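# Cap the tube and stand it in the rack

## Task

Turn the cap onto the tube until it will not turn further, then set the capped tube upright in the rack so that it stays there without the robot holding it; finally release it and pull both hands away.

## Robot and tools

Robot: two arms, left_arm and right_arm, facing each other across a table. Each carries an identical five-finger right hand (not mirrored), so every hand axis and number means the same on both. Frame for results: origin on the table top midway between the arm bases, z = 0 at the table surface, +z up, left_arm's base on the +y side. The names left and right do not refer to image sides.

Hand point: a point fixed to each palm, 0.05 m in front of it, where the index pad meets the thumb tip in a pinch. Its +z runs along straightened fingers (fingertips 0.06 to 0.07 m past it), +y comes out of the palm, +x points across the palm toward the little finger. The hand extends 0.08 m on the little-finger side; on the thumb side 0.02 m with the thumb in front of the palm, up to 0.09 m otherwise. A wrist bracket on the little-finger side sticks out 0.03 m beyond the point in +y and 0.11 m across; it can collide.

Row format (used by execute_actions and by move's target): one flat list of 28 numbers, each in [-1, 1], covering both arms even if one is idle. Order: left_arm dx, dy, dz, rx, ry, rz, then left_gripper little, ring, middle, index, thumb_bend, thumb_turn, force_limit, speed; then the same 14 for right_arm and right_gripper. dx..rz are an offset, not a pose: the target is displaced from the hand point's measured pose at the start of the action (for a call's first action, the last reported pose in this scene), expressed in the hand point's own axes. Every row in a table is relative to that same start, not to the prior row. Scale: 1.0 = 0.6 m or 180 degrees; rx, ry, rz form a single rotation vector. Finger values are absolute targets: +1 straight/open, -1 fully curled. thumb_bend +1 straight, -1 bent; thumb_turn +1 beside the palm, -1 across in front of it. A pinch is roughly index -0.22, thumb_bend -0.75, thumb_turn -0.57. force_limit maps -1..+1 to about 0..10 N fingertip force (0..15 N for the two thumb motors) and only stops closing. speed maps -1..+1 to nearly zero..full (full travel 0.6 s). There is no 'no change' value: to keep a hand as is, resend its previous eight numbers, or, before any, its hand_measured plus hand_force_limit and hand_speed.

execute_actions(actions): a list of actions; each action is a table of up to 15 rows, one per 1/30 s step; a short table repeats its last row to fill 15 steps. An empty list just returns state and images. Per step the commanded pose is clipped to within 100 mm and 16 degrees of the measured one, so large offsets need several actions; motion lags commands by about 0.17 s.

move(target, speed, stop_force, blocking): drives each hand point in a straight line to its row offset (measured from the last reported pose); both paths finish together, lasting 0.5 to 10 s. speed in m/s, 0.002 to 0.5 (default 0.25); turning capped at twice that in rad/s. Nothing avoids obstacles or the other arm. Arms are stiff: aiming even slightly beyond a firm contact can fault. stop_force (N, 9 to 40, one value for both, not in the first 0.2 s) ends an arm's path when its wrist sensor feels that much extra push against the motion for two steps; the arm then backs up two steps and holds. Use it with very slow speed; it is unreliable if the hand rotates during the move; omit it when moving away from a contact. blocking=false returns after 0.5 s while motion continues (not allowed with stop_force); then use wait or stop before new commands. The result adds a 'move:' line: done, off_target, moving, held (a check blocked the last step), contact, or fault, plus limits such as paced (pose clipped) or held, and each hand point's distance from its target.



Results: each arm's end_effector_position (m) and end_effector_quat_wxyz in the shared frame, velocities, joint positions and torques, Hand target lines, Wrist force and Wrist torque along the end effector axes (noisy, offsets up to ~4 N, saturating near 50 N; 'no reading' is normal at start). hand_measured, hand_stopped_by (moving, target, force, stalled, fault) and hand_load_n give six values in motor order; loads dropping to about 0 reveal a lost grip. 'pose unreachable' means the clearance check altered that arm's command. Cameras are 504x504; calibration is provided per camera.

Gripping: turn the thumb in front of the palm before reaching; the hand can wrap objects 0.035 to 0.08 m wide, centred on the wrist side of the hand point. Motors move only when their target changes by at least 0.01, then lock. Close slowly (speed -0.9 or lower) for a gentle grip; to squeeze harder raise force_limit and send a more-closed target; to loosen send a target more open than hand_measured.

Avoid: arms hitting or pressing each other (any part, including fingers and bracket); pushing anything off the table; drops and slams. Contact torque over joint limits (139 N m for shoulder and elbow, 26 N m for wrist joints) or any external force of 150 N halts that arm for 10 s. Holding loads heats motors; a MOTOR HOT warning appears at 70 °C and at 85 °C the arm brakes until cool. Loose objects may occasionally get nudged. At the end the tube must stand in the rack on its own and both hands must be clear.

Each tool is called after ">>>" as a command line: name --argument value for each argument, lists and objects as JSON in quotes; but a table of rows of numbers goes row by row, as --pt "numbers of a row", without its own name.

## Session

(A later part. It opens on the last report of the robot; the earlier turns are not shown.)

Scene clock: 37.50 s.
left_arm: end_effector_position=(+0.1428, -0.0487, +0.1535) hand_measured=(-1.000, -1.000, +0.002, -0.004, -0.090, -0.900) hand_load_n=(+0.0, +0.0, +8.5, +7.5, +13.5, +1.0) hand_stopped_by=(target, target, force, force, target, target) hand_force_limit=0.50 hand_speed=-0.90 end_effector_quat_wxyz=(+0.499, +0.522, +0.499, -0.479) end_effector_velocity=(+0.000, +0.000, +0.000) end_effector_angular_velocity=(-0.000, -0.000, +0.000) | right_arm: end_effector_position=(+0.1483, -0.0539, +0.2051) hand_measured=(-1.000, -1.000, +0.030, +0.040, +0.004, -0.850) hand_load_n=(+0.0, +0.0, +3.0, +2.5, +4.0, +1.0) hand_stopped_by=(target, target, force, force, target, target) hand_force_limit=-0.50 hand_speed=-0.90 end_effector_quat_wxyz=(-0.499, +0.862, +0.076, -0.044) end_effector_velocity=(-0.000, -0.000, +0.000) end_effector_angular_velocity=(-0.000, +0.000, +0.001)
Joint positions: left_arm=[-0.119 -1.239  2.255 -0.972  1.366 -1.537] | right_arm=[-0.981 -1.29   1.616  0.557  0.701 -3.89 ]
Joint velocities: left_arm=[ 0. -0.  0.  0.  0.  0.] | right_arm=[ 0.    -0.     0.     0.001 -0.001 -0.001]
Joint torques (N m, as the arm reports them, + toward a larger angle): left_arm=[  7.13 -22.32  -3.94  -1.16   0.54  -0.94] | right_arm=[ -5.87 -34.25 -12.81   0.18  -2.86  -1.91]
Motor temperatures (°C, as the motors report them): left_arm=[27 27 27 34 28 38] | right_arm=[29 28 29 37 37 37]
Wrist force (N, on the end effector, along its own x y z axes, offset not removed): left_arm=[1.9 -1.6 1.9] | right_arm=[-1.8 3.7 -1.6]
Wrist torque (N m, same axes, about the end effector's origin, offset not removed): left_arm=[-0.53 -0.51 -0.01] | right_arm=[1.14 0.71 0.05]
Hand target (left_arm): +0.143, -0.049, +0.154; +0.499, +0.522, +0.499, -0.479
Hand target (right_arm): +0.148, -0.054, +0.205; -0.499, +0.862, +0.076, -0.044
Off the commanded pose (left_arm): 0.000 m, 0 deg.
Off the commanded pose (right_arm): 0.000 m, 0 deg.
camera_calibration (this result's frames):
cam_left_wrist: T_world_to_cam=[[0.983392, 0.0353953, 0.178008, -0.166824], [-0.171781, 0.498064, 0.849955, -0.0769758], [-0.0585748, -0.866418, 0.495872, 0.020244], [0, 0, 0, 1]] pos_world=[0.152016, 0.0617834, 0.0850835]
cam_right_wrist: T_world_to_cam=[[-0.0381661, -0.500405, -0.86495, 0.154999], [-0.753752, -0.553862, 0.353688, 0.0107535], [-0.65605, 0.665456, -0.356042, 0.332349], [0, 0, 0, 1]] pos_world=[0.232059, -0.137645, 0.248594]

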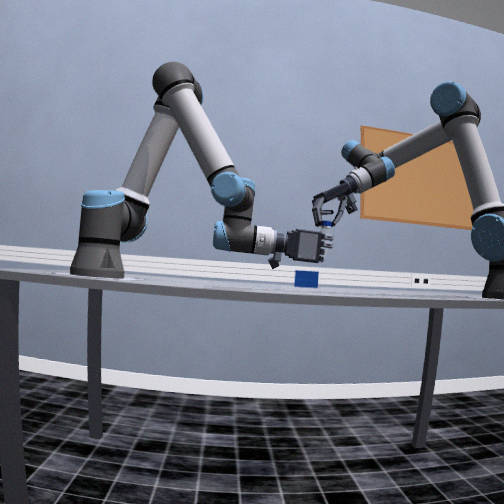

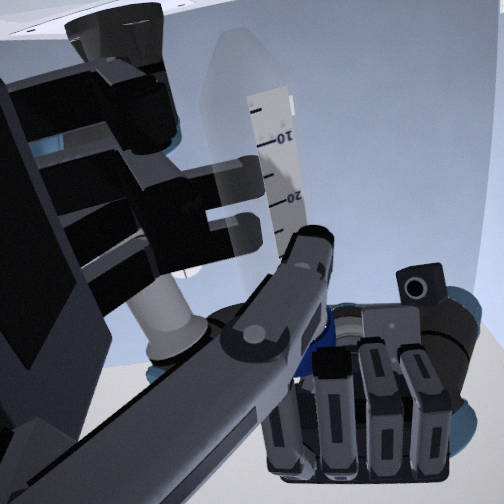

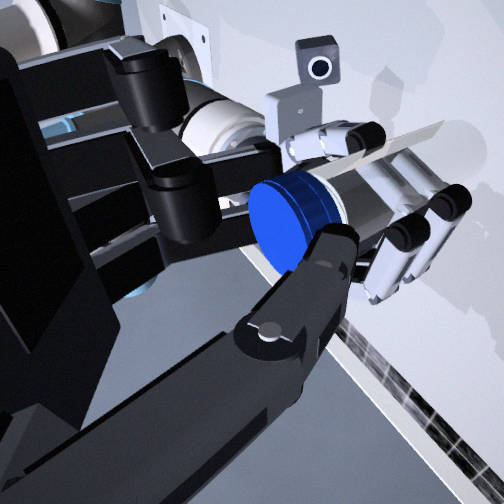

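>>> execute_actions --actions '[[[0,0,0,0,0,0,-1,-1,-0.65,-0.65,-0.1,-0.9,0.5,-0.9,0,0.002,0.0011,0,0,0,-1,-1,-0.7,-0.7,0,-0.85,-0.5,-0.9]]]'

>>> move --target '[0,0,0,0,0,0,-1,-1,-0.65,-0.65,-0.1,-0.9,0.5,-0.9,0.013,-0.003,0.0078,0,0.4335,0.249,-1,-1,-0.7,-0.7,0,-0.85,-0.5,-0.9]' --speed 0.25

>>> execute_actions --actions '[[[0,0,0,0,0,0,-1,-1,-0.65,-0.65,-0.1,-0.9,0.5,-0.9,0,0,0,0,0,0,-1,-1,0.15,0.15,0.2,-0.85,0.2,-0.3]]]'

>>> move --target '[0,0,0,0,0,0,-1,-1,-0.65,-0.65,-0.1,-0.9,0.5,-0.9,0.0084,0.0048,-0.0137,0,-0.4335,-0.249,-1,-1,0.15,0.15,0.2,-0.85,0.2,-0.3]' --speed 0.4

>>> zoom_image --camera "cam_low" --region '[305,205,345,245]'

Scene clock: 39.63 s.
left_arm: end_effector_position=(+0.1428, -0.0487, +0.1535) hand_measured=(-1.000, -1.000, +0.002, -0.004, -0.090, -0.900) hand_load_n=(+0.0, +0.0, +9.0, +7.5, +13.0, +0.0) hand_stopped_by=(target, target, force, force, target, target) hand_force_limit=0.50 hand_speed=-0.90 end_effector_quat_wxyz=(+0.499, +0.522, +0.499, -0.479) end_effector_velocity=(+0.000, +0.000, -0.000) end_effector_angular_velocity=(+0.000, +0.001, +0.000) | right_arm: end_effector_position=(+0.1483, -0.0539, +0.2038) hand_measured=(-1.000, -1.000, +0.030, +0.040, +0.004, -0.850) hand_load_n=(+0.0, +0.0, +3.5, +3.0, +3.0, +0.5) hand_stopped_by=(target, target, force, force, target, target) hand_force_limit=-0.50 hand_speed=-0.90 end_effector_quat_wxyz=(-0.499, +0.862, +0.076, -0.044) end_effector_velocity=(+0.001, +0.000, -0.000) end_effector_angular_velocity=(+0.002, -0.003, +0.000)
Joint positions: left_arm=[-0.119 -1.239  2.255 -0.972  1.366 -1.537] | right_arm=[-0.981 -1.289  1.619  0.554  0.701 -3.89 ]
Joint velocities: left_arm=[ 0.    -0.     0.     0.     0.    -0.001] | right_arm=[-0.    -0.     0.001 -0.003 -0.    -0.001]
Joint torques (N m, as the arm reports them, + toward a larger angle): left_arm=[  6.53 -22.64  -7.65  -1.5    0.4    1.03] | right_arm=[ -9.66 -16.72  -3.01  -0.11  -1.5   -2.33]
Motor temperatures (°C, as the motors report them): left_arm=[27 27 27 34 28 38] | right_arm=[29 28 29 37 37 37]
Wrist force (N, on the end effector, along its own x y z axes, offset not removed): left_arm=[8.4 -3.1 3.8] | right_arm=[-0.7 -9.3 -3.1]
Wrist torque (N m, same axes, about the end effector's origin, offset not removed): left_arm=[-0.56 -0.30 -0.14] | right_arm=[0.07 0.44 -0.18]
Hand target (left_arm): +0.143, -0.049, +0.154; +0.499, +0.522, +0.499, -0.479
Hand target (right_arm): +0.148, -0.054, +0.204; -0.499, +0.862, +0.076, -0.044
Off the commanded pose (left_arm): 0.000 m, 0 deg.
Off the commanded pose (right_arm): 0.000 m, 0 deg.
camera_calibration (this result's frames):
cam_left_wrist: T_world_to_cam=[[0.98338, 0.0353945, 0.178078, -0.166833], [-0.17184, 0.498076, 0.849936, -0.0769696], [-0.0586133, -0.866411, 0.49588, 0.0202518], [0, 0, 0, 1]] pos_world=[0.15202, 0.0617881, 0.0850859]
cam_right_wrist: T_world_to_cam=[[-0.038126, -0.500362, -0.864976, 0.153847], [-0.753751, -0.553896, 0.353636, 0.0112121], [-0.656053, 0.665459, -0.356031, 0.33189], [0, 0, 0, 1]] pos_world=[0.232054, -0.137669, 0.247272]

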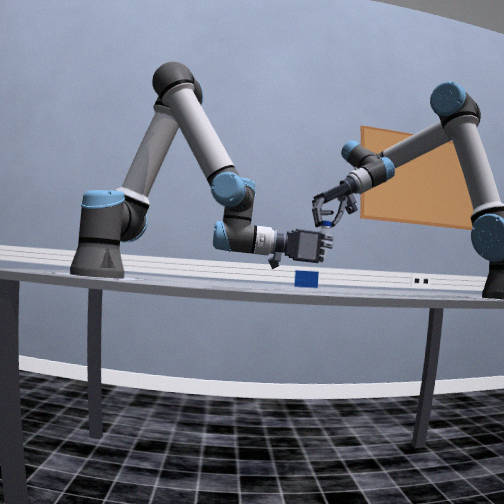

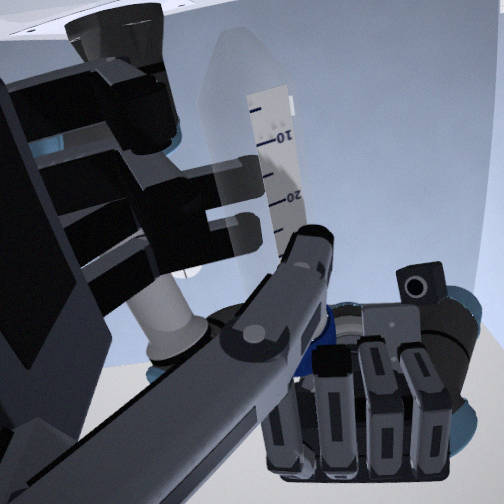

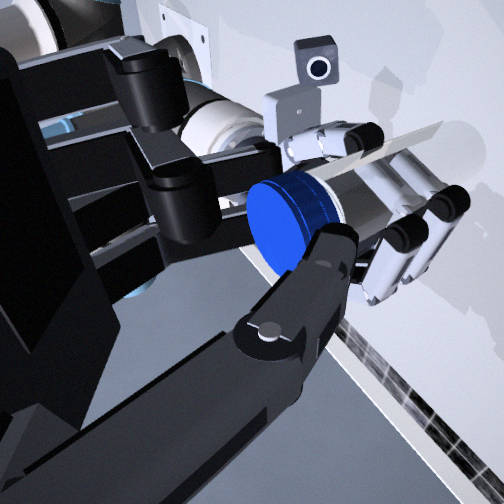

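Scene clock: 43.37 s.
left_arm: end_effector_position=(+0.1428, -0.0487, +0.1535) hand_measured=(-1.000, -1.000, +0.002, -0.004, -0.090, -0.900) hand_load_n=(+0.0, +0.0, +8.5, +4.5, +14.5, -3.5) hand_stopped_by=(target, target, force, force, target, target) hand_force_limit=0.50 hand_speed=-0.90 end_effector_quat_wxyz=(+0.499, +0.522, +0.499, -0.479) end_effector_velocity=(-0.000, -0.000, +0.001) end_effector_angular_velocity=(-0.001, +0.001, +0.000) | right_arm: end_effector_position=(+0.1548, -0.0476, +0.2031) hand_measured=(-1.000, -1.000, +0.030, +0.040, +0.004, -0.850) hand_load_n=(+0.0, +0.0, +1.0, +2.5, +3.0, -0.5) hand_stopped_by=(target, target, force, force, target, target) hand_force_limit=-0.50 hand_speed=-0.90 end_effector_quat_wxyz=(+0.384, -0.664, +0.556, -0.321) end_effector_velocity=(-0.000, +0.000, -0.000) end_effector_angular_velocity=(-0.003, +0.006, -0.013)
Joint positions: left_arm=[-0.119 -1.239  2.255 -0.972  1.366 -1.537] | right_arm=[-0.371 -1.171  1.461  0.614  2.453 -2.366]
Joint velocities: left_arm=[-0.    -0.001 -0.    -0.    -0.    -0.001] | right_arm=[ 0.002  0.01  -0.013  0.024  0.006  0.023]
Joint torques (N m, as the arm reports them, + toward a larger angle): left_arm=[  6.82 -22.21  -6.87  -4.42   0.59   0.91] | right_arm=[  7.43 -21.39 -29.71   2.75   3.45   2.21]
Motor temperatures (°C, as the motors report them): left_arm=[27 27 27 34 28 38] | right_arm=[29 28 29 37 37 37]
Wrist force (N, on the end effector, along its own x y z axes, offset not removed): left_arm=[7.6 1.8 -0.7] | right_arm=[1.0 -4.1 -7.8]
Wrist torque (N m, same axes, about the end effector's origin, offset not removed): left_arm=[-0.57 -0.44 -0.13] | right_arm=[0.13 0.34 -0.10]
Hand target (left_arm): +0.143, -0.049, +0.154; +0.499, +0.522, +0.499, -0.479
Hand target (right_arm): +0.155, -0.048, +0.203; -0.383, +0.664, -0.556, +0.322
Off the commanded pose (left_arm): 0.000 m, 0 deg.
Off the commanded pose (right_arm): 0.000 m, 0 deg.
move: done
camera_calibration (this result's frames):
cam_left_wrist: T_world_to_cam=[[0.98338, 0.035394, 0.178079, -0.166833], [-0.171841, 0.498074, 0.849937, -0.0769693], [-0.0586136, -0.866412, 0.495878, 0.0202528], [0, 0, 0, 1]] pos_world=[0.15202, 0.0617885, 0.0850855]
cam_right_wrist: T_world_to_cam=[[-0.501355, 0.0366335, -0.864466, 0.253807], [-0.554778, 0.75309, 0.353663, 0.051342], [0.663976, 0.656897, -0.357242, 0.12721], [0, 0, 0, 1]] pos_world=[0.0712666, -0.131527, 0.246694]

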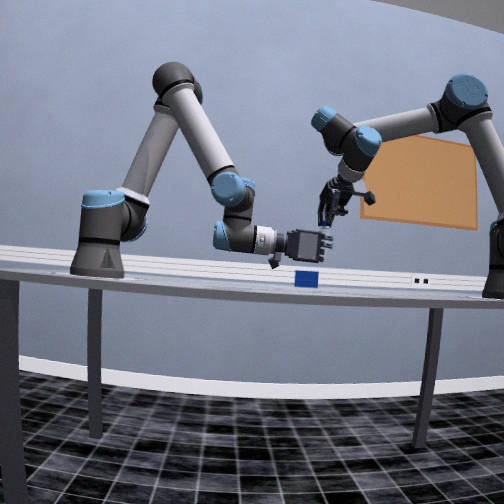

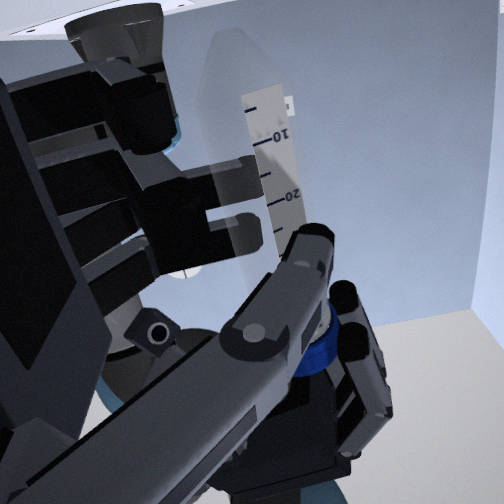

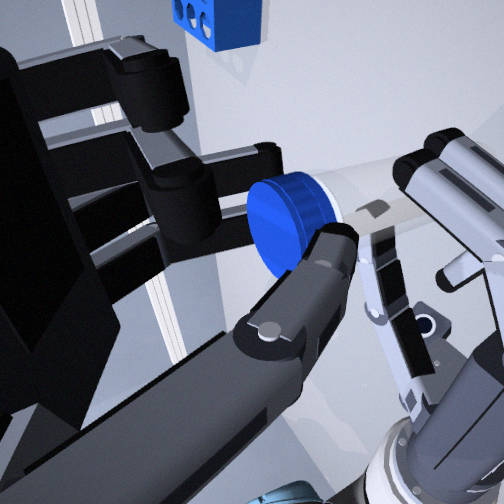

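Scene clock: 43.87 s.
left_arm: end_effector_position=(+0.1428, -0.0487, +0.1536) hand_measured=(-1.000, -1.000, +0.002, -0.004, -0.090, -0.900) hand_load_n=(+0.0, +0.0, +8.0, +7.5, +13.0, +0.0) hand_stopped_by=(target, target, force, force, target, target) hand_force_limit=0.50 hand_speed=-0.90 end_effector_quat_wxyz=(+0.499, +0.522, +0.499, -0.479) end_effector_velocity=(+0.001, +0.000, -0.000) end_effector_angular_velocity=(+0.000, +0.001, +0.001) | right_arm: end_effector_position=(+0.1548, -0.0476, +0.2030) hand_measured=(-1.000, -1.000, +0.150, +0.150, +0.200, -0.850) hand_load_n=(+0.0, +0.0, +0.0, +0.0, +0.0, +0.0) hand_stopped_by=(target, target, target, target, target, target) hand_force_limit=0.20 hand_speed=-0.30 end_effector_quat_wxyz=(+0.384, -0.664, +0.556, -0.321) end_effector_velocity=(+0.000, -0.000, +0.001) end_effector_angular_velocity=(+0.001, -0.001, +0.000)
Joint positions: left_arm=[-0.119 -1.239  2.255 -0.972  1.366 -1.537] | right_arm=[-0.371 -1.171  1.461  0.614  2.453 -2.366]
Joint velocities: left_arm=[ 0.001  0.     0.    -0.     0.    -0.001] | right_arm=[ 0.    -0.001  0.    -0.001  0.001 -0.001]
Joint torques (N m, as the arm reports them, + toward a larger angle): left_arm=[  7.26 -21.52  -7.71   0.18   0.47   0.94] | right_arm=[-10.82 -42.45  -6.04  -0.49  -1.57  -2.41]
Motor temperatures (°C, as the motors report them): left_arm=[27 27 27 34 28 38] | right_arm=[29 28 29 37 37 37]
Wrist force (N, on the end effector, along its own x y z axes, offset not removed): left_arm=[1.2 -0.3 1.1] | right_arm=[-2.0 -2.6 2.7]
Wrist torque (N m, same axes, about the end effector's origin, offset not removed): left_arm=[-0.33 -0.36 -0.06] | right_arm=[-0.51 0.15 -0.07]
Hand target (left_arm): +0.143, -0.049, +0.154; +0.499, +0.522, +0.499, -0.479
Hand target (right_arm): +0.155, -0.048, +0.203; -0.384, +0.664, -0.556, +0.321
Off the commanded pose (left_arm): 0.000 m, 0 deg.
Off the commanded pose (right_arm): 0.000 m, 0 deg.
camera_calibration (this result's frames):
cam_left_wrist: T_world_to_cam=[[0.983382, 0.0354082, 0.178059, -0.166831], [-0.171826, 0.498142, 0.8499, -0.0769755], [-0.0586053, -0.866372, 0.495948, 0.0202279], [0, 0, 0, 1]] pos_world=[0.152018, 0.0617768, 0.0850953]
cam_right_wrist: T_world_to_cam=[[-0.501373, 0.0365469, -0.864459, 0.253751], [-0.55482, 0.753076, 0.353625, 0.0513281], [0.663927, 0.656917, -0.357296, 0.127226], [0, 0, 0, 1]] pos_world=[0.0712326, -0.131505, 0.246664]

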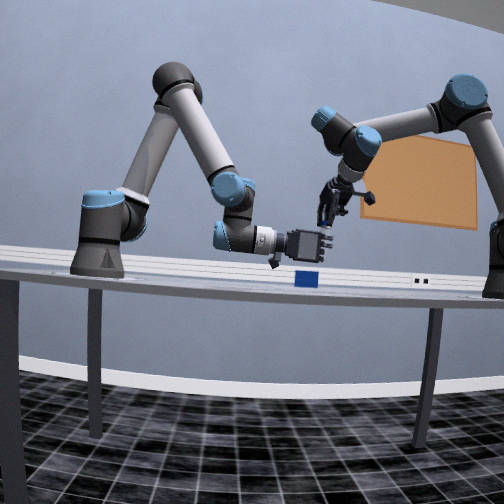

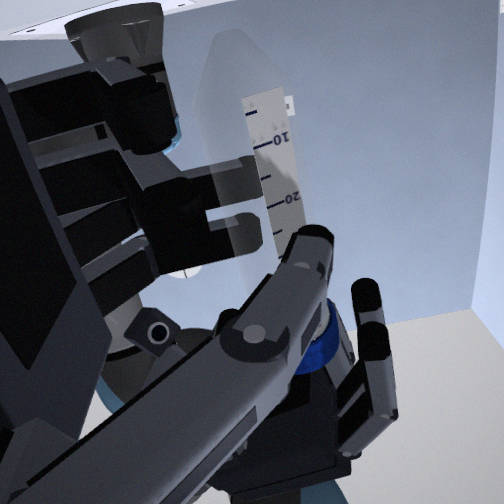

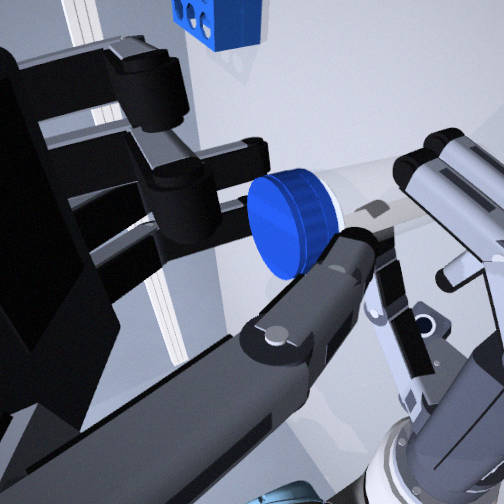

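Scene clock: 46.53 s.
left_arm: end_effector_position=(+0.1428, -0.0487, +0.1536) hand_measured=(-1.000, -1.000, +0.002, -0.004, -0.090, -0.900) hand_load_n=(+0.0, +0.0, +8.0, +7.5, +13.0, +0.0) hand_stopped_by=(target, target, force, force, target, target) hand_force_limit=0.50 hand_speed=-0.90 end_effector_quat_wxyz=(+0.499, +0.522, +0.499, -0.479) end_effector_velocity=(-0.001, -0.000, -0.001) end_effector_angular_velocity=(+0.001, -0.001, -0.001) | right_arm: end_effector_position=(+0.1475, -0.0541, +0.2047) hand_measured=(-1.000, -1.000, +0.150, +0.150, +0.200, -0.850) hand_load_n=(+0.0, +0.0, +0.0, +0.0, +0.0, +0.0) hand_stopped_by=(target, target, target, target, target, target) hand_force_limit=0.20 hand_speed=-0.30 end_effector_quat_wxyz=(-0.499, +0.862, +0.076, -0.044) end_effector_velocity=(-0.000, -0.000, -0.001) end_effector_angular_velocity=(-0.006, +0.001, +0.010)
Joint positions: left_arm=[-0.119 -1.239  2.255 -0.972  1.366 -1.537] | right_arm=[-0.98  -1.292  1.62   0.554  0.701 -3.89 ]
Joint velocities: left_arm=[-0.001  0.001 -0.     0.     0.     0.001] | right_arm=[ 0.     0.008 -0.009  0.017 -0.003 -0.016]
Joint torques (N m, as the arm reports them, + toward a larger angle): left_arm=[  7.36 -21.89  -7.32  -3.21   0.15   0.78] | right_arm=[ -5.74 -22.07 -30.91   3.15  -3.39  -2.34]
Motor temperatures (°C, as the motors report them): left_arm=[27 27 27 34 28 38] | right_arm=[29 28 29 37 37 37]
Wrist force (N, on the end effector, along its own x y z axes, offset not removed): left_arm=[1.2 -0.4 -0.5] | right_arm=[-0.3 -3.9 1.8]
Wrist torque (N m, same axes, about the end effector's origin, offset not removed): left_arm=[-0.28 -0.30 -0.04] | right_arm=[-0.43 0.30 0.02]
Hand target (left_arm): +0.143, -0.049, +0.154; +0.499, +0.522, +0.499, -0.479
Hand target (right_arm): +0.148, -0.054, +0.205; -0.499, +0.862, +0.076, -0.044
Off the commanded pose (left_arm): 0.000 m, 0 deg.
Off the commanded pose (right_arm): 0.000 m, 0 deg.
move: done
camera_calibration (this result's frames):
cam_left_wrist: T_world_to_cam=[[0.983383, 0.035408, 0.178059, -0.166831], [-0.171826, 0.498142, 0.8499, -0.0769755], [-0.0586055, -0.866372, 0.495948, 0.0202279], [0, 0, 0, 1]] pos_world=[0.152018, 0.0617768, 0.0850954]
cam_right_wrist: T_world_to_cam=[[-0.0374497, -0.499584, -0.865456, 0.154516], [-0.75374, -0.554505, 0.352703, 0.0104045], [-0.656104, 0.665538, -0.35579, 0.33182], [0, 0, 0, 1]] pos_world=[0.231337, -0.137876, 0.248115]

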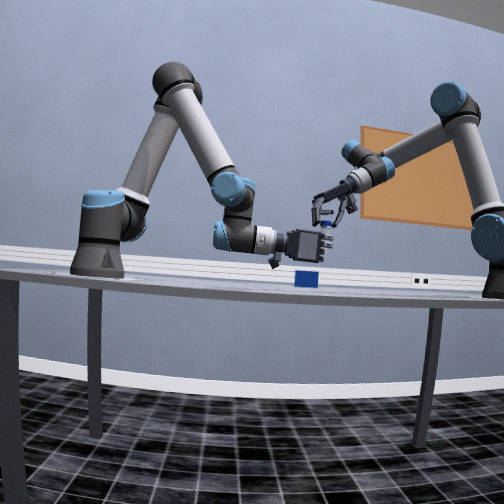

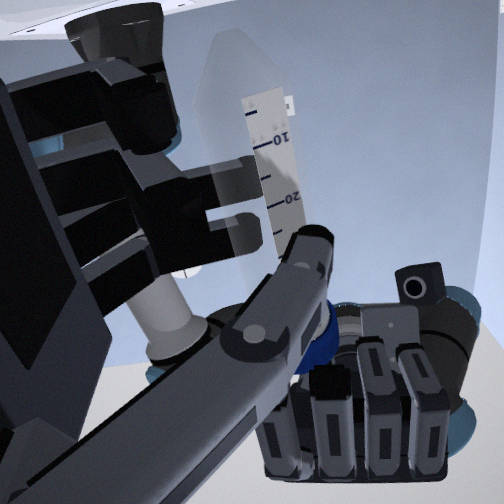

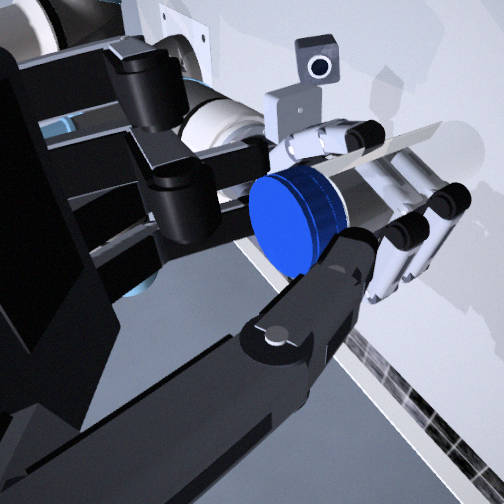

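Region (305, 205, 345, 245) of cam_low's 504x504 image, scaled by 12.600, with more detail than that image has.

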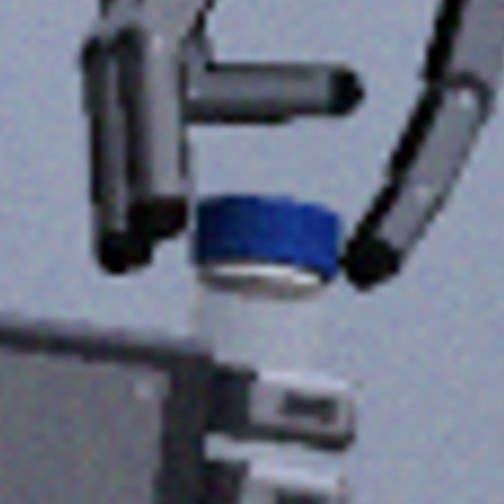

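>>> execute_actions --actions '[[[0,0,0,0,0,0.008,-1,-1,-0.65,-0.65,-0.1,-0.9,0.5,-0.9,0,0,0,0,0,0,-1,-1,0.07,0.07,0,-0.85,-0.5,-0.3]],[[0,0,0,0,0,0,-1,-1,-0.65,-0.65,-0.1,-0.9,0.5,-0.9,0,0,0,0,0,0,-1,-1,-0.7,-0.7,0,-0.85,-0.4,-0.9]],[[0,0,0,0,0,0,-1,-1,-0.65,-0.65,-0.1,-0.9,0.5,-0.9,0,0.002,0.0011,0,0,0,-1,-1,-0.7,-0.7,0,-0.85,-0.4,-0.9]]]'

>>> move --target '[0,0,0,0,0,0,-1,-1,-0.65,-0.65,-0.1,-0.9,0.5,-0.9,0.0135,-0.003,0.0078,0,0.4335,0.249,-1,-1,-0.7,-0.7,0,-0.85,-0.4,-0.9]' --speed 0.3

>>> execute_actions --actions '[[[0,0,0,0,0,0,-1,-1,-0.65,-0.65,-0.1,-0.9,0.5,-0.9,0,0,0,0,0,0,-1,-1,0.15,0.15,0.2,-0.85,0.2,-0.3]]]'

>>> move --target '[0,0,0,0,0,0,-1,-1,-0.65,-0.65,-0.1,-0.9,0.5,-0.9,0.0083,0.0042,-0.0132,0,-0.4335,-0.249,-1,-1,0.15,0.15,0.2,-0.85,0.2,-0.3]' --speed 0.45

>>> zoom_image --camera "cam_low" --region '[305,205,345,245]'

Scene clock: 48.47 s.
left_arm: end_effector_position=(+0.1428, -0.0487, +0.1535) hand_measured=(-1.000, -1.000, +0.002, -0.004, -0.090, -0.900) hand_load_n=(+0.0, +0.0, +9.0, +7.5, +12.5, -1.5) hand_stopped_by=(target, target, force, force, target, target) hand_force_limit=0.50 hand_speed=-0.90 end_effector_quat_wxyz=(+0.505, +0.528, +0.493, -0.472) end_effector_velocity=(-0.000, -0.000, +0.000) end_effector_angular_velocity=(+0.000, -0.001, -0.001) | right_arm: end_effector_position=(+0.1475, -0.0541, +0.2034) hand_measured=(-1.000, -1.000, +0.028, +0.034, +0.006, -0.850) hand_load_n=(+0.0, +0.0, +3.5, +4.0, +4.0, +1.0) hand_stopped_by=(target, target, force, force, target, target) hand_force_limit=-0.40 hand_speed=-0.90 end_effector_quat_wxyz=(-0.499, +0.862, +0.076, -0.044) end_effector_velocity=(+0.001, -0.000, -0.001) end_effector_angular_velocity=(-0.000, -0.003, +0.001)
Joint positions: left_arm=[-0.116 -1.235  2.256 -0.977  1.369 -1.512] | right_arm=[-0.98  -1.291  1.622  0.55   0.701 -3.89 ]
Joint velocities: left_arm=[-0.001 -0.     0.     0.     0.     0.001] | right_arm=[-0.     0.001  0.    -0.001  0.001 -0.004]
Joint torques (N m, as the arm reports them, + toward a larger angle): left_arm=[  9.33 -22.93  -9.35  -3.23   0.97  -0.89] | right_arm=[ -8.75 -15.9   -1.58  -0.22   0.08  -1.64]
Motor temperatures (°C, as the motors report them): left_arm=[27 27 27 34 28 38] | right_arm=[29 28 29 37 37 37]
Wrist force (N, on the end effector, along its own x y z axes, offset not removed): left_arm=[11.4 -1.9 4.3] | right_arm=[3.1 -7.4 -5.1]
Wrist torque (N m, same axes, about the end effector's origin, offset not removed): left_arm=[-0.42 -0.25 -0.10] | right_arm=[0.59 -0.17 0.23]
Hand target (left_arm): +0.143, -0.049, +0.154; +0.505, +0.528, +0.493, -0.472
Hand target (right_arm): +0.148, -0.054, +0.203; -0.499, +0.862, +0.076, -0.044
Off the commanded pose (left_arm): 0.000 m, 0 deg.
Off the commanded pose (right_arm): 0.000 m, 0 deg.
camera_calibration (this result's frames):
cam_left_wrist: T_world_to_cam=[[0.978681, 0.0343244, 0.202498, -0.169963], [-0.192398, 0.49826, 0.845411, -0.0733193], [-0.0718784, -0.866348, 0.494242, 0.0224289], [0, 0, 0, 1]] pos_world=[0.153845, 0.0617972, 0.0853168]
cam_right_wrist: T_world_to_cam=[[-0.0374464, -0.49959, -0.865452, 0.153353], [-0.753733, -0.554512, 0.352709, 0.0108478], [-0.656113, 0.665527, -0.355793, 0.331345], [0, 0, 0, 1]] pos_world=[0.231318, -0.13789, 0.246784]

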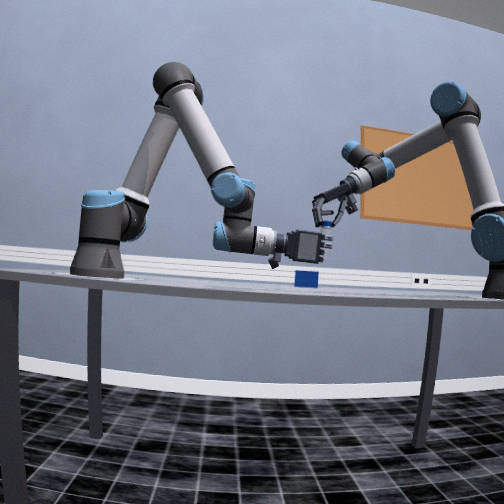

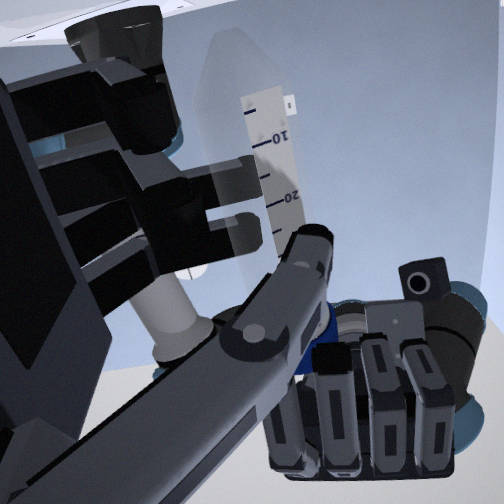

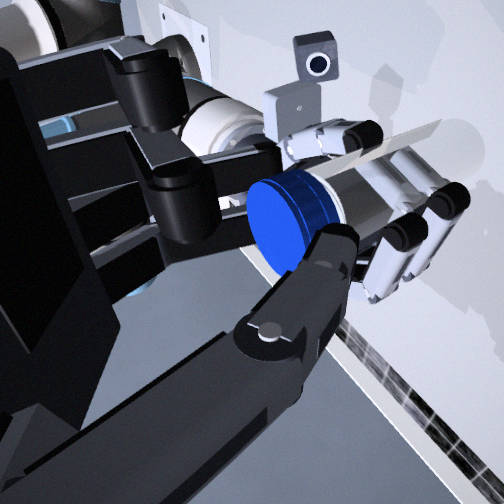

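Scene clock: 51.73 s.
left_arm: end_effector_position=(+0.1428, -0.0487, +0.1535) hand_measured=(-1.000, -1.000, +0.002, -0.004, -0.090, -0.900) hand_load_n=(+0.0, +0.0, +10.0, +4.5, +14.0, -1.5) hand_stopped_by=(target, target, force, force, target, target) hand_force_limit=0.50 hand_speed=-0.90 end_effector_quat_wxyz=(+0.505, +0.528, +0.493, -0.472) end_effector_velocity=(-0.000, -0.000, -0.001) end_effector_angular_velocity=(+0.001, -0.000, -0.000) | right_arm: end_effector_position=(+0.1544, -0.0478, +0.2027) hand_measured=(-1.000, -1.000, +0.028, +0.034, +0.006, -0.850) hand_load_n=(+0.0, +0.0, +2.0, +4.5, +4.0, -0.5) hand_stopped_by=(target, target, force, force, target, target) hand_force_limit=-0.40 hand_speed=-0.90 end_effector_quat_wxyz=(+0.384, -0.664, +0.556, -0.321) end_effector_velocity=(-0.000, +0.000, +0.000) end_effector_angular_velocity=(-0.001, +0.005, -0.011)
Joint positions: left_arm=[-0.116 -1.235  2.256 -0.977  1.369 -1.512] | right_arm=[-0.37  -1.172  1.464  0.611  2.454 -2.365]
Joint velocities: left_arm=[-0.     0.001 -0.    -0.    -0.     0.   ] | right_arm=[ 0.002  0.009 -0.012  0.022  0.005  0.021]
Joint torques (N m, as the arm reports them, + toward a larger angle): left_arm=[  8.38 -22.22  -9.88  -2.25   1.07  -0.86] | right_arm=[  9.89 -21.04 -27.63   3.24   2.83   2.15]
Motor temperatures (°C, as the motors report them): left_arm=[27 27 27 34 28 38] | right_arm=[29 28 29 37 37 37]
Wrist force (N, on the end effector, along its own x y z axes, offset not removed): left_arm=[10.9 -1.2 2.0] | right_arm=[0.1 -9.2 -1.3]
Wrist torque (N m, same axes, about the end effector's origin, offset not removed): left_arm=[-0.54 -0.35 -0.20] | right_arm=[-0.21 0.12 -0.11]
Hand target (left_arm): +0.143, -0.049, +0.154; +0.505, +0.528, +0.493, -0.472
Hand target (right_arm): +0.154, -0.048, +0.203; -0.384, +0.663, -0.556, +0.321
Off the commanded pose (left_arm): 0.000 m, 0 deg.
Off the commanded pose (right_arm): 0.000 m, 0 deg.
move: done
camera_calibration (this result's frames):
cam_left_wrist: T_world_to_cam=[[0.97868, 0.0343252, 0.202504, -0.169967], [-0.192406, 0.498235, 0.845424, -0.0733164], [-0.0718754, -0.866362, 0.494217, 0.0224378], [0, 0, 0, 1]] pos_world=[0.15385, 0.0618022, 0.0853134]
cam_right_wrist: T_world_to_cam=[[-0.500842, 0.0373296, -0.864733, 0.253229], [-0.5552, 0.752595, 0.354053, 0.051327], [0.66401, 0.657425, -0.356206, 0.127265], [0, 0, 0, 1]] pos_world=[0.0708194, -0.131748, 0.246135]

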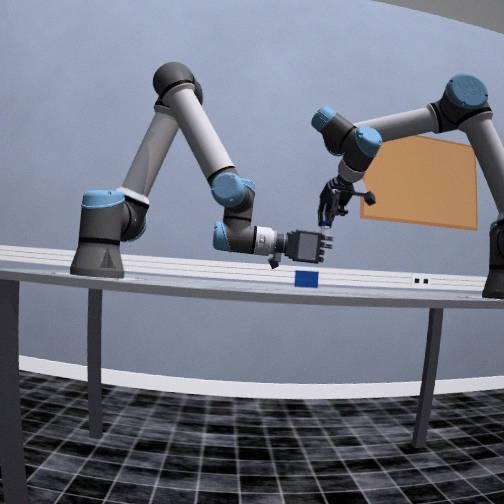

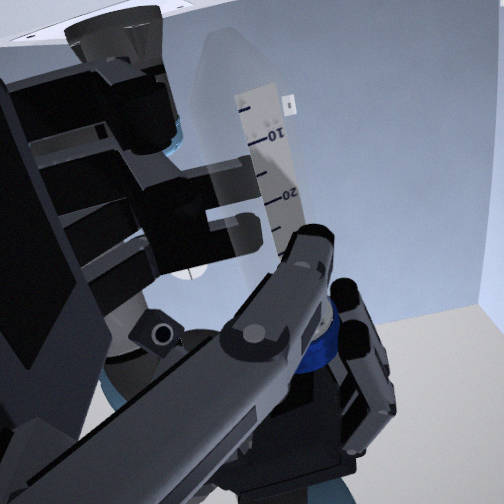

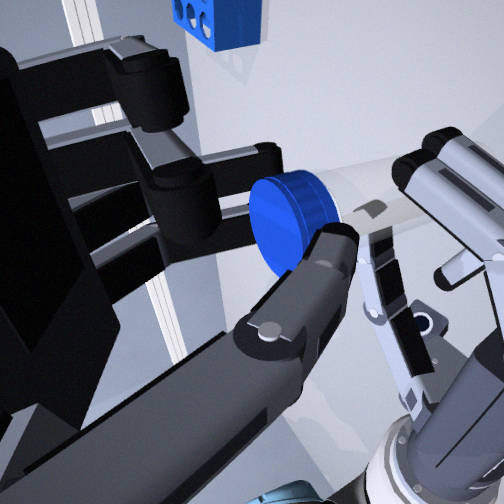

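Scene clock: 52.23 s.
left_arm: end_effector_position=(+0.1428, -0.0487, +0.1535) hand_measured=(-1.000, -1.000, +0.002, -0.004, -0.090, -0.900) hand_load_n=(+0.0, +0.0, +9.0, +6.0, +13.0, +1.5) hand_stopped_by=(target, target, force, force, target, target) hand_force_limit=0.50 hand_speed=-0.90 end_effector_quat_wxyz=(+0.505, +0.528, +0.493, -0.472) end_effector_velocity=(-0.000, -0.000, -0.000) end_effector_angular_velocity=(+0.000, -0.001, -0.000) | right_arm: end_effector_position=(+0.1543, -0.0478, +0.2026) hand_measured=(-1.000, -1.000, +0.150, +0.150, +0.200, -0.850) hand_load_n=(+0.0, +0.0, +0.0, +0.0, +0.0, +0.0) hand_stopped_by=(target, target, target, target, target, target) hand_force_limit=0.20 hand_speed=-0.30 end_effector_quat_wxyz=(+0.384, -0.664, +0.556, -0.321) end_effector_velocity=(-0.000, +0.000, +0.001) end_effector_angular_velocity=(+0.005, -0.000, +0.000)
Joint positions: left_arm=[-0.116 -1.235  2.256 -0.977  1.369 -1.512] | right_arm=[-0.37  -1.172  1.464  0.611  2.454 -2.365]
Joint velocities: left_arm=[-0.001  0.    -0.     0.    -0.     0.001] | right_arm=[-0.    -0.002  0.    -0.002 -0.001  0.001]
Joint torques (N m, as the arm reports them, + toward a larger angle): left_arm=[  8.56 -22.21  -8.67  -2.59   1.04  -0.98] | right_arm=[ -6.35 -42.4   -6.38  -0.47  -1.45  -2.26]
Motor temperatures (°C, as the motors report them): left_arm=[27 27 27 34 28 38] | right_arm=[29 28 29 37 37 37]
Wrist force (N, on the end effector, along its own x y z axes, offset not removed): left_arm=[0.9 -0.2 3.2] | right_arm=[0.4 -2.0 3.0]
Wrist torque (N m, same axes, about the end effector's origin, offset not removed): left_arm=[-0.39 -0.40 -0.04] | right_arm=[-0.38 0.23 0.30]
Hand target (left_arm): +0.143, -0.049, +0.154; +0.505, +0.528, +0.493, -0.472
Hand target (right_arm): +0.154, -0.048, +0.203; -0.384, +0.664, -0.556, +0.321
Off the commanded pose (left_arm): 0.000 m, 0 deg.
Off the commanded pose (right_arm): 0.000 m, 0 deg.
camera_calibration (this result's frames):
cam_left_wrist: T_world_to_cam=[[0.97868, 0.0343253, 0.202505, -0.169967], [-0.192406, 0.498235, 0.845424, -0.0733164], [-0.0718754, -0.866362, 0.494217, 0.0224377], [0, 0, 0, 1]] pos_world=[0.15385, 0.0618021, 0.0853135]
cam_right_wrist: T_world_to_cam=[[-0.500867, 0.0372273, -0.864723, 0.253163], [-0.555232, 0.752595, 0.354003, 0.0513241], [0.663965, 0.657431, -0.35628, 0.127278], [0, 0, 0, 1]] pos_world=[0.0707903, -0.131727, 0.246094]

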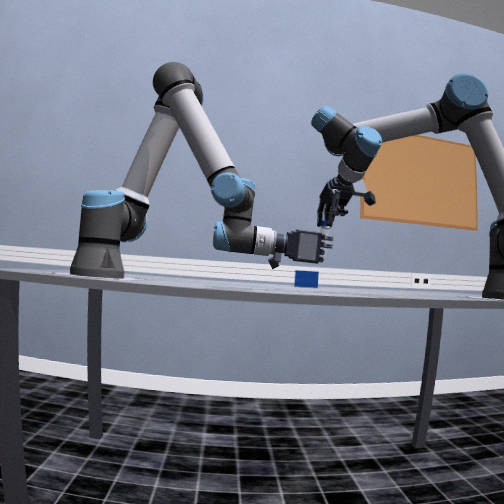

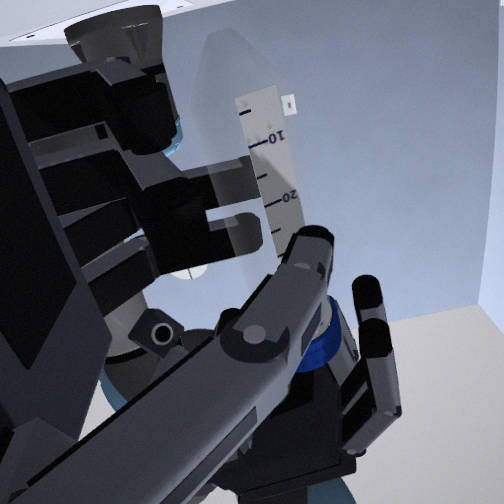

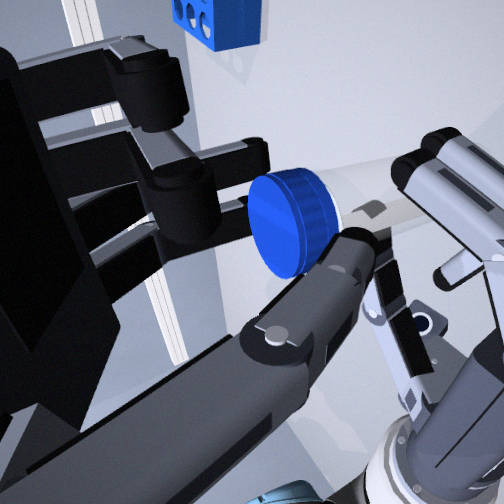

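Scene clock: 54.70 s.
left_arm: end_effector_position=(+0.1428, -0.0487, +0.1535) hand_measured=(-1.000, -1.000, +0.002, -0.004, -0.090, -0.900) hand_load_n=(+0.0, +0.0, +9.0, +6.0, +13.0, +1.5) hand_stopped_by=(target, target, force, force, target, target) hand_force_limit=0.50 hand_speed=-0.90 end_effector_quat_wxyz=(+0.505, +0.528, +0.493, -0.472) end_effector_velocity=(+0.000, +0.000, +0.000) end_effector_angular_velocity=(-0.001, -0.000, +0.000) | right_arm: end_effector_position=(+0.1476, -0.0542, +0.2044) hand_measured=(-1.000, -1.000, +0.150, +0.150, +0.200, -0.850) hand_load_n=(+0.0, +0.0, +0.0, +0.0, +0.0, +0.0) hand_stopped_by=(target, target, target, target, target, target) hand_force_limit=0.20 hand_speed=-0.30 end_effector_quat_wxyz=(-0.500, +0.862, +0.076, -0.043) end_effector_velocity=(+0.000, -0.000, -0.000) end_effector_angular_velocity=(-0.006, -0.002, +0.013)
Joint positions: left_arm=[-0.116 -1.235  2.256 -0.977  1.369 -1.512] | right_arm=[-0.98  -1.292  1.621  0.551  0.7   -3.89 ]
Joint velocities: left_arm=[ 0.    -0.001  0.001 -0.     0.     0.   ] | right_arm=[ 0.     0.009 -0.011  0.02  -0.003 -0.021]
Joint torques (N m, as the arm reports them, + toward a larger angle): left_arm=[  8.49 -22.32 -10.13  -2.84   1.16  -0.62] | right_arm=[  8.8  -21.29 -30.15   3.32  -3.57  -2.43]
Motor temperatures (°C, as the motors report them): left_arm=[27 27 27 34 28 38] | right_arm=[29 28 29 37 37 37]
Wrist force (N, on the end effector, along its own x y z axes, offset not removed): left_arm=[0.7 -1.5 1.9] | right_arm=[-0.8 1.8 0.1]
Wrist torque (N m, same axes, about the end effector's origin, offset not removed): left_arm=[-0.54 -0.29 -0.12] | right_arm=[0.58 0.50 0.14]
Hand target (left_arm): +0.143, -0.049, +0.154; +0.505, +0.528, +0.493, -0.472
Hand target (right_arm): +0.147, -0.054, +0.204; -0.499, +0.862, +0.077, -0.044
Off the commanded pose (left_arm): 0.000 m, 0 deg.
Off the commanded pose (right_arm): 0.000 m, 0 deg.
move: done
camera_calibration (this result's frames):
cam_left_wrist: T_world_to_cam=[[0.97868, 0.0343252, 0.202505, -0.169967], [-0.192406, 0.498235, 0.845424, -0.0733164], [-0.0718755, -0.866362, 0.494217, 0.0224377], [0, 0, 0, 1]] pos_world=[0.15385, 0.0618021, 0.0853135]
cam_right_wrist: T_world_to_cam=[[-0.0369329, -0.498636, -0.866024, 0.154346], [-0.753966, -0.554875, 0.351638, 0.0107409], [-0.655874, 0.66594, -0.355462, 0.331696], [0, 0, 0, 1]] pos_world=[0.231349, -0.137967, 0.247796]

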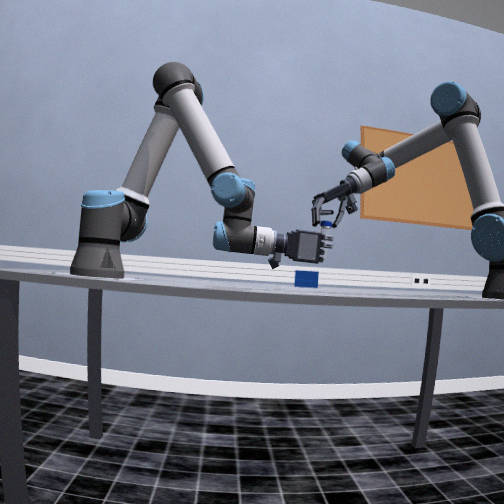

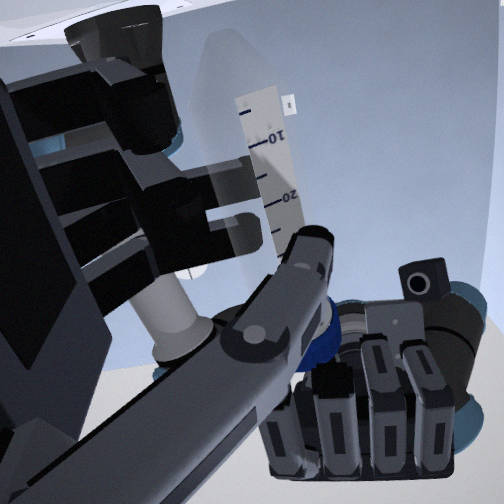

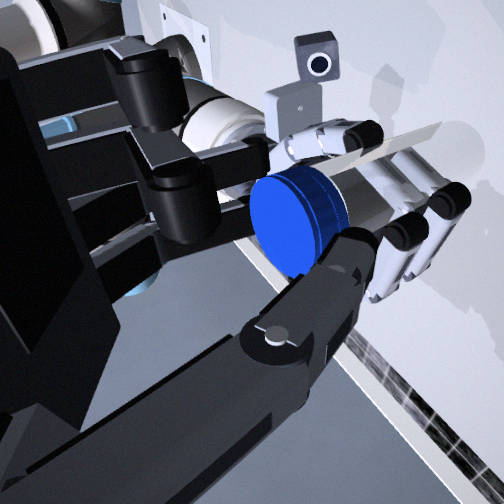

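Region (305, 205, 345, 245) of cam_low's 504x504 image, scaled by 12.600, with more detail than that image has.

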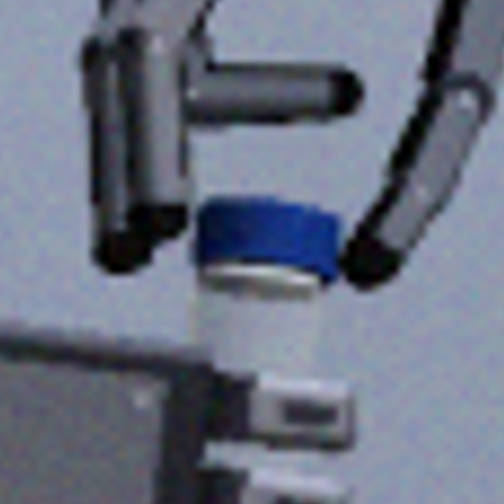

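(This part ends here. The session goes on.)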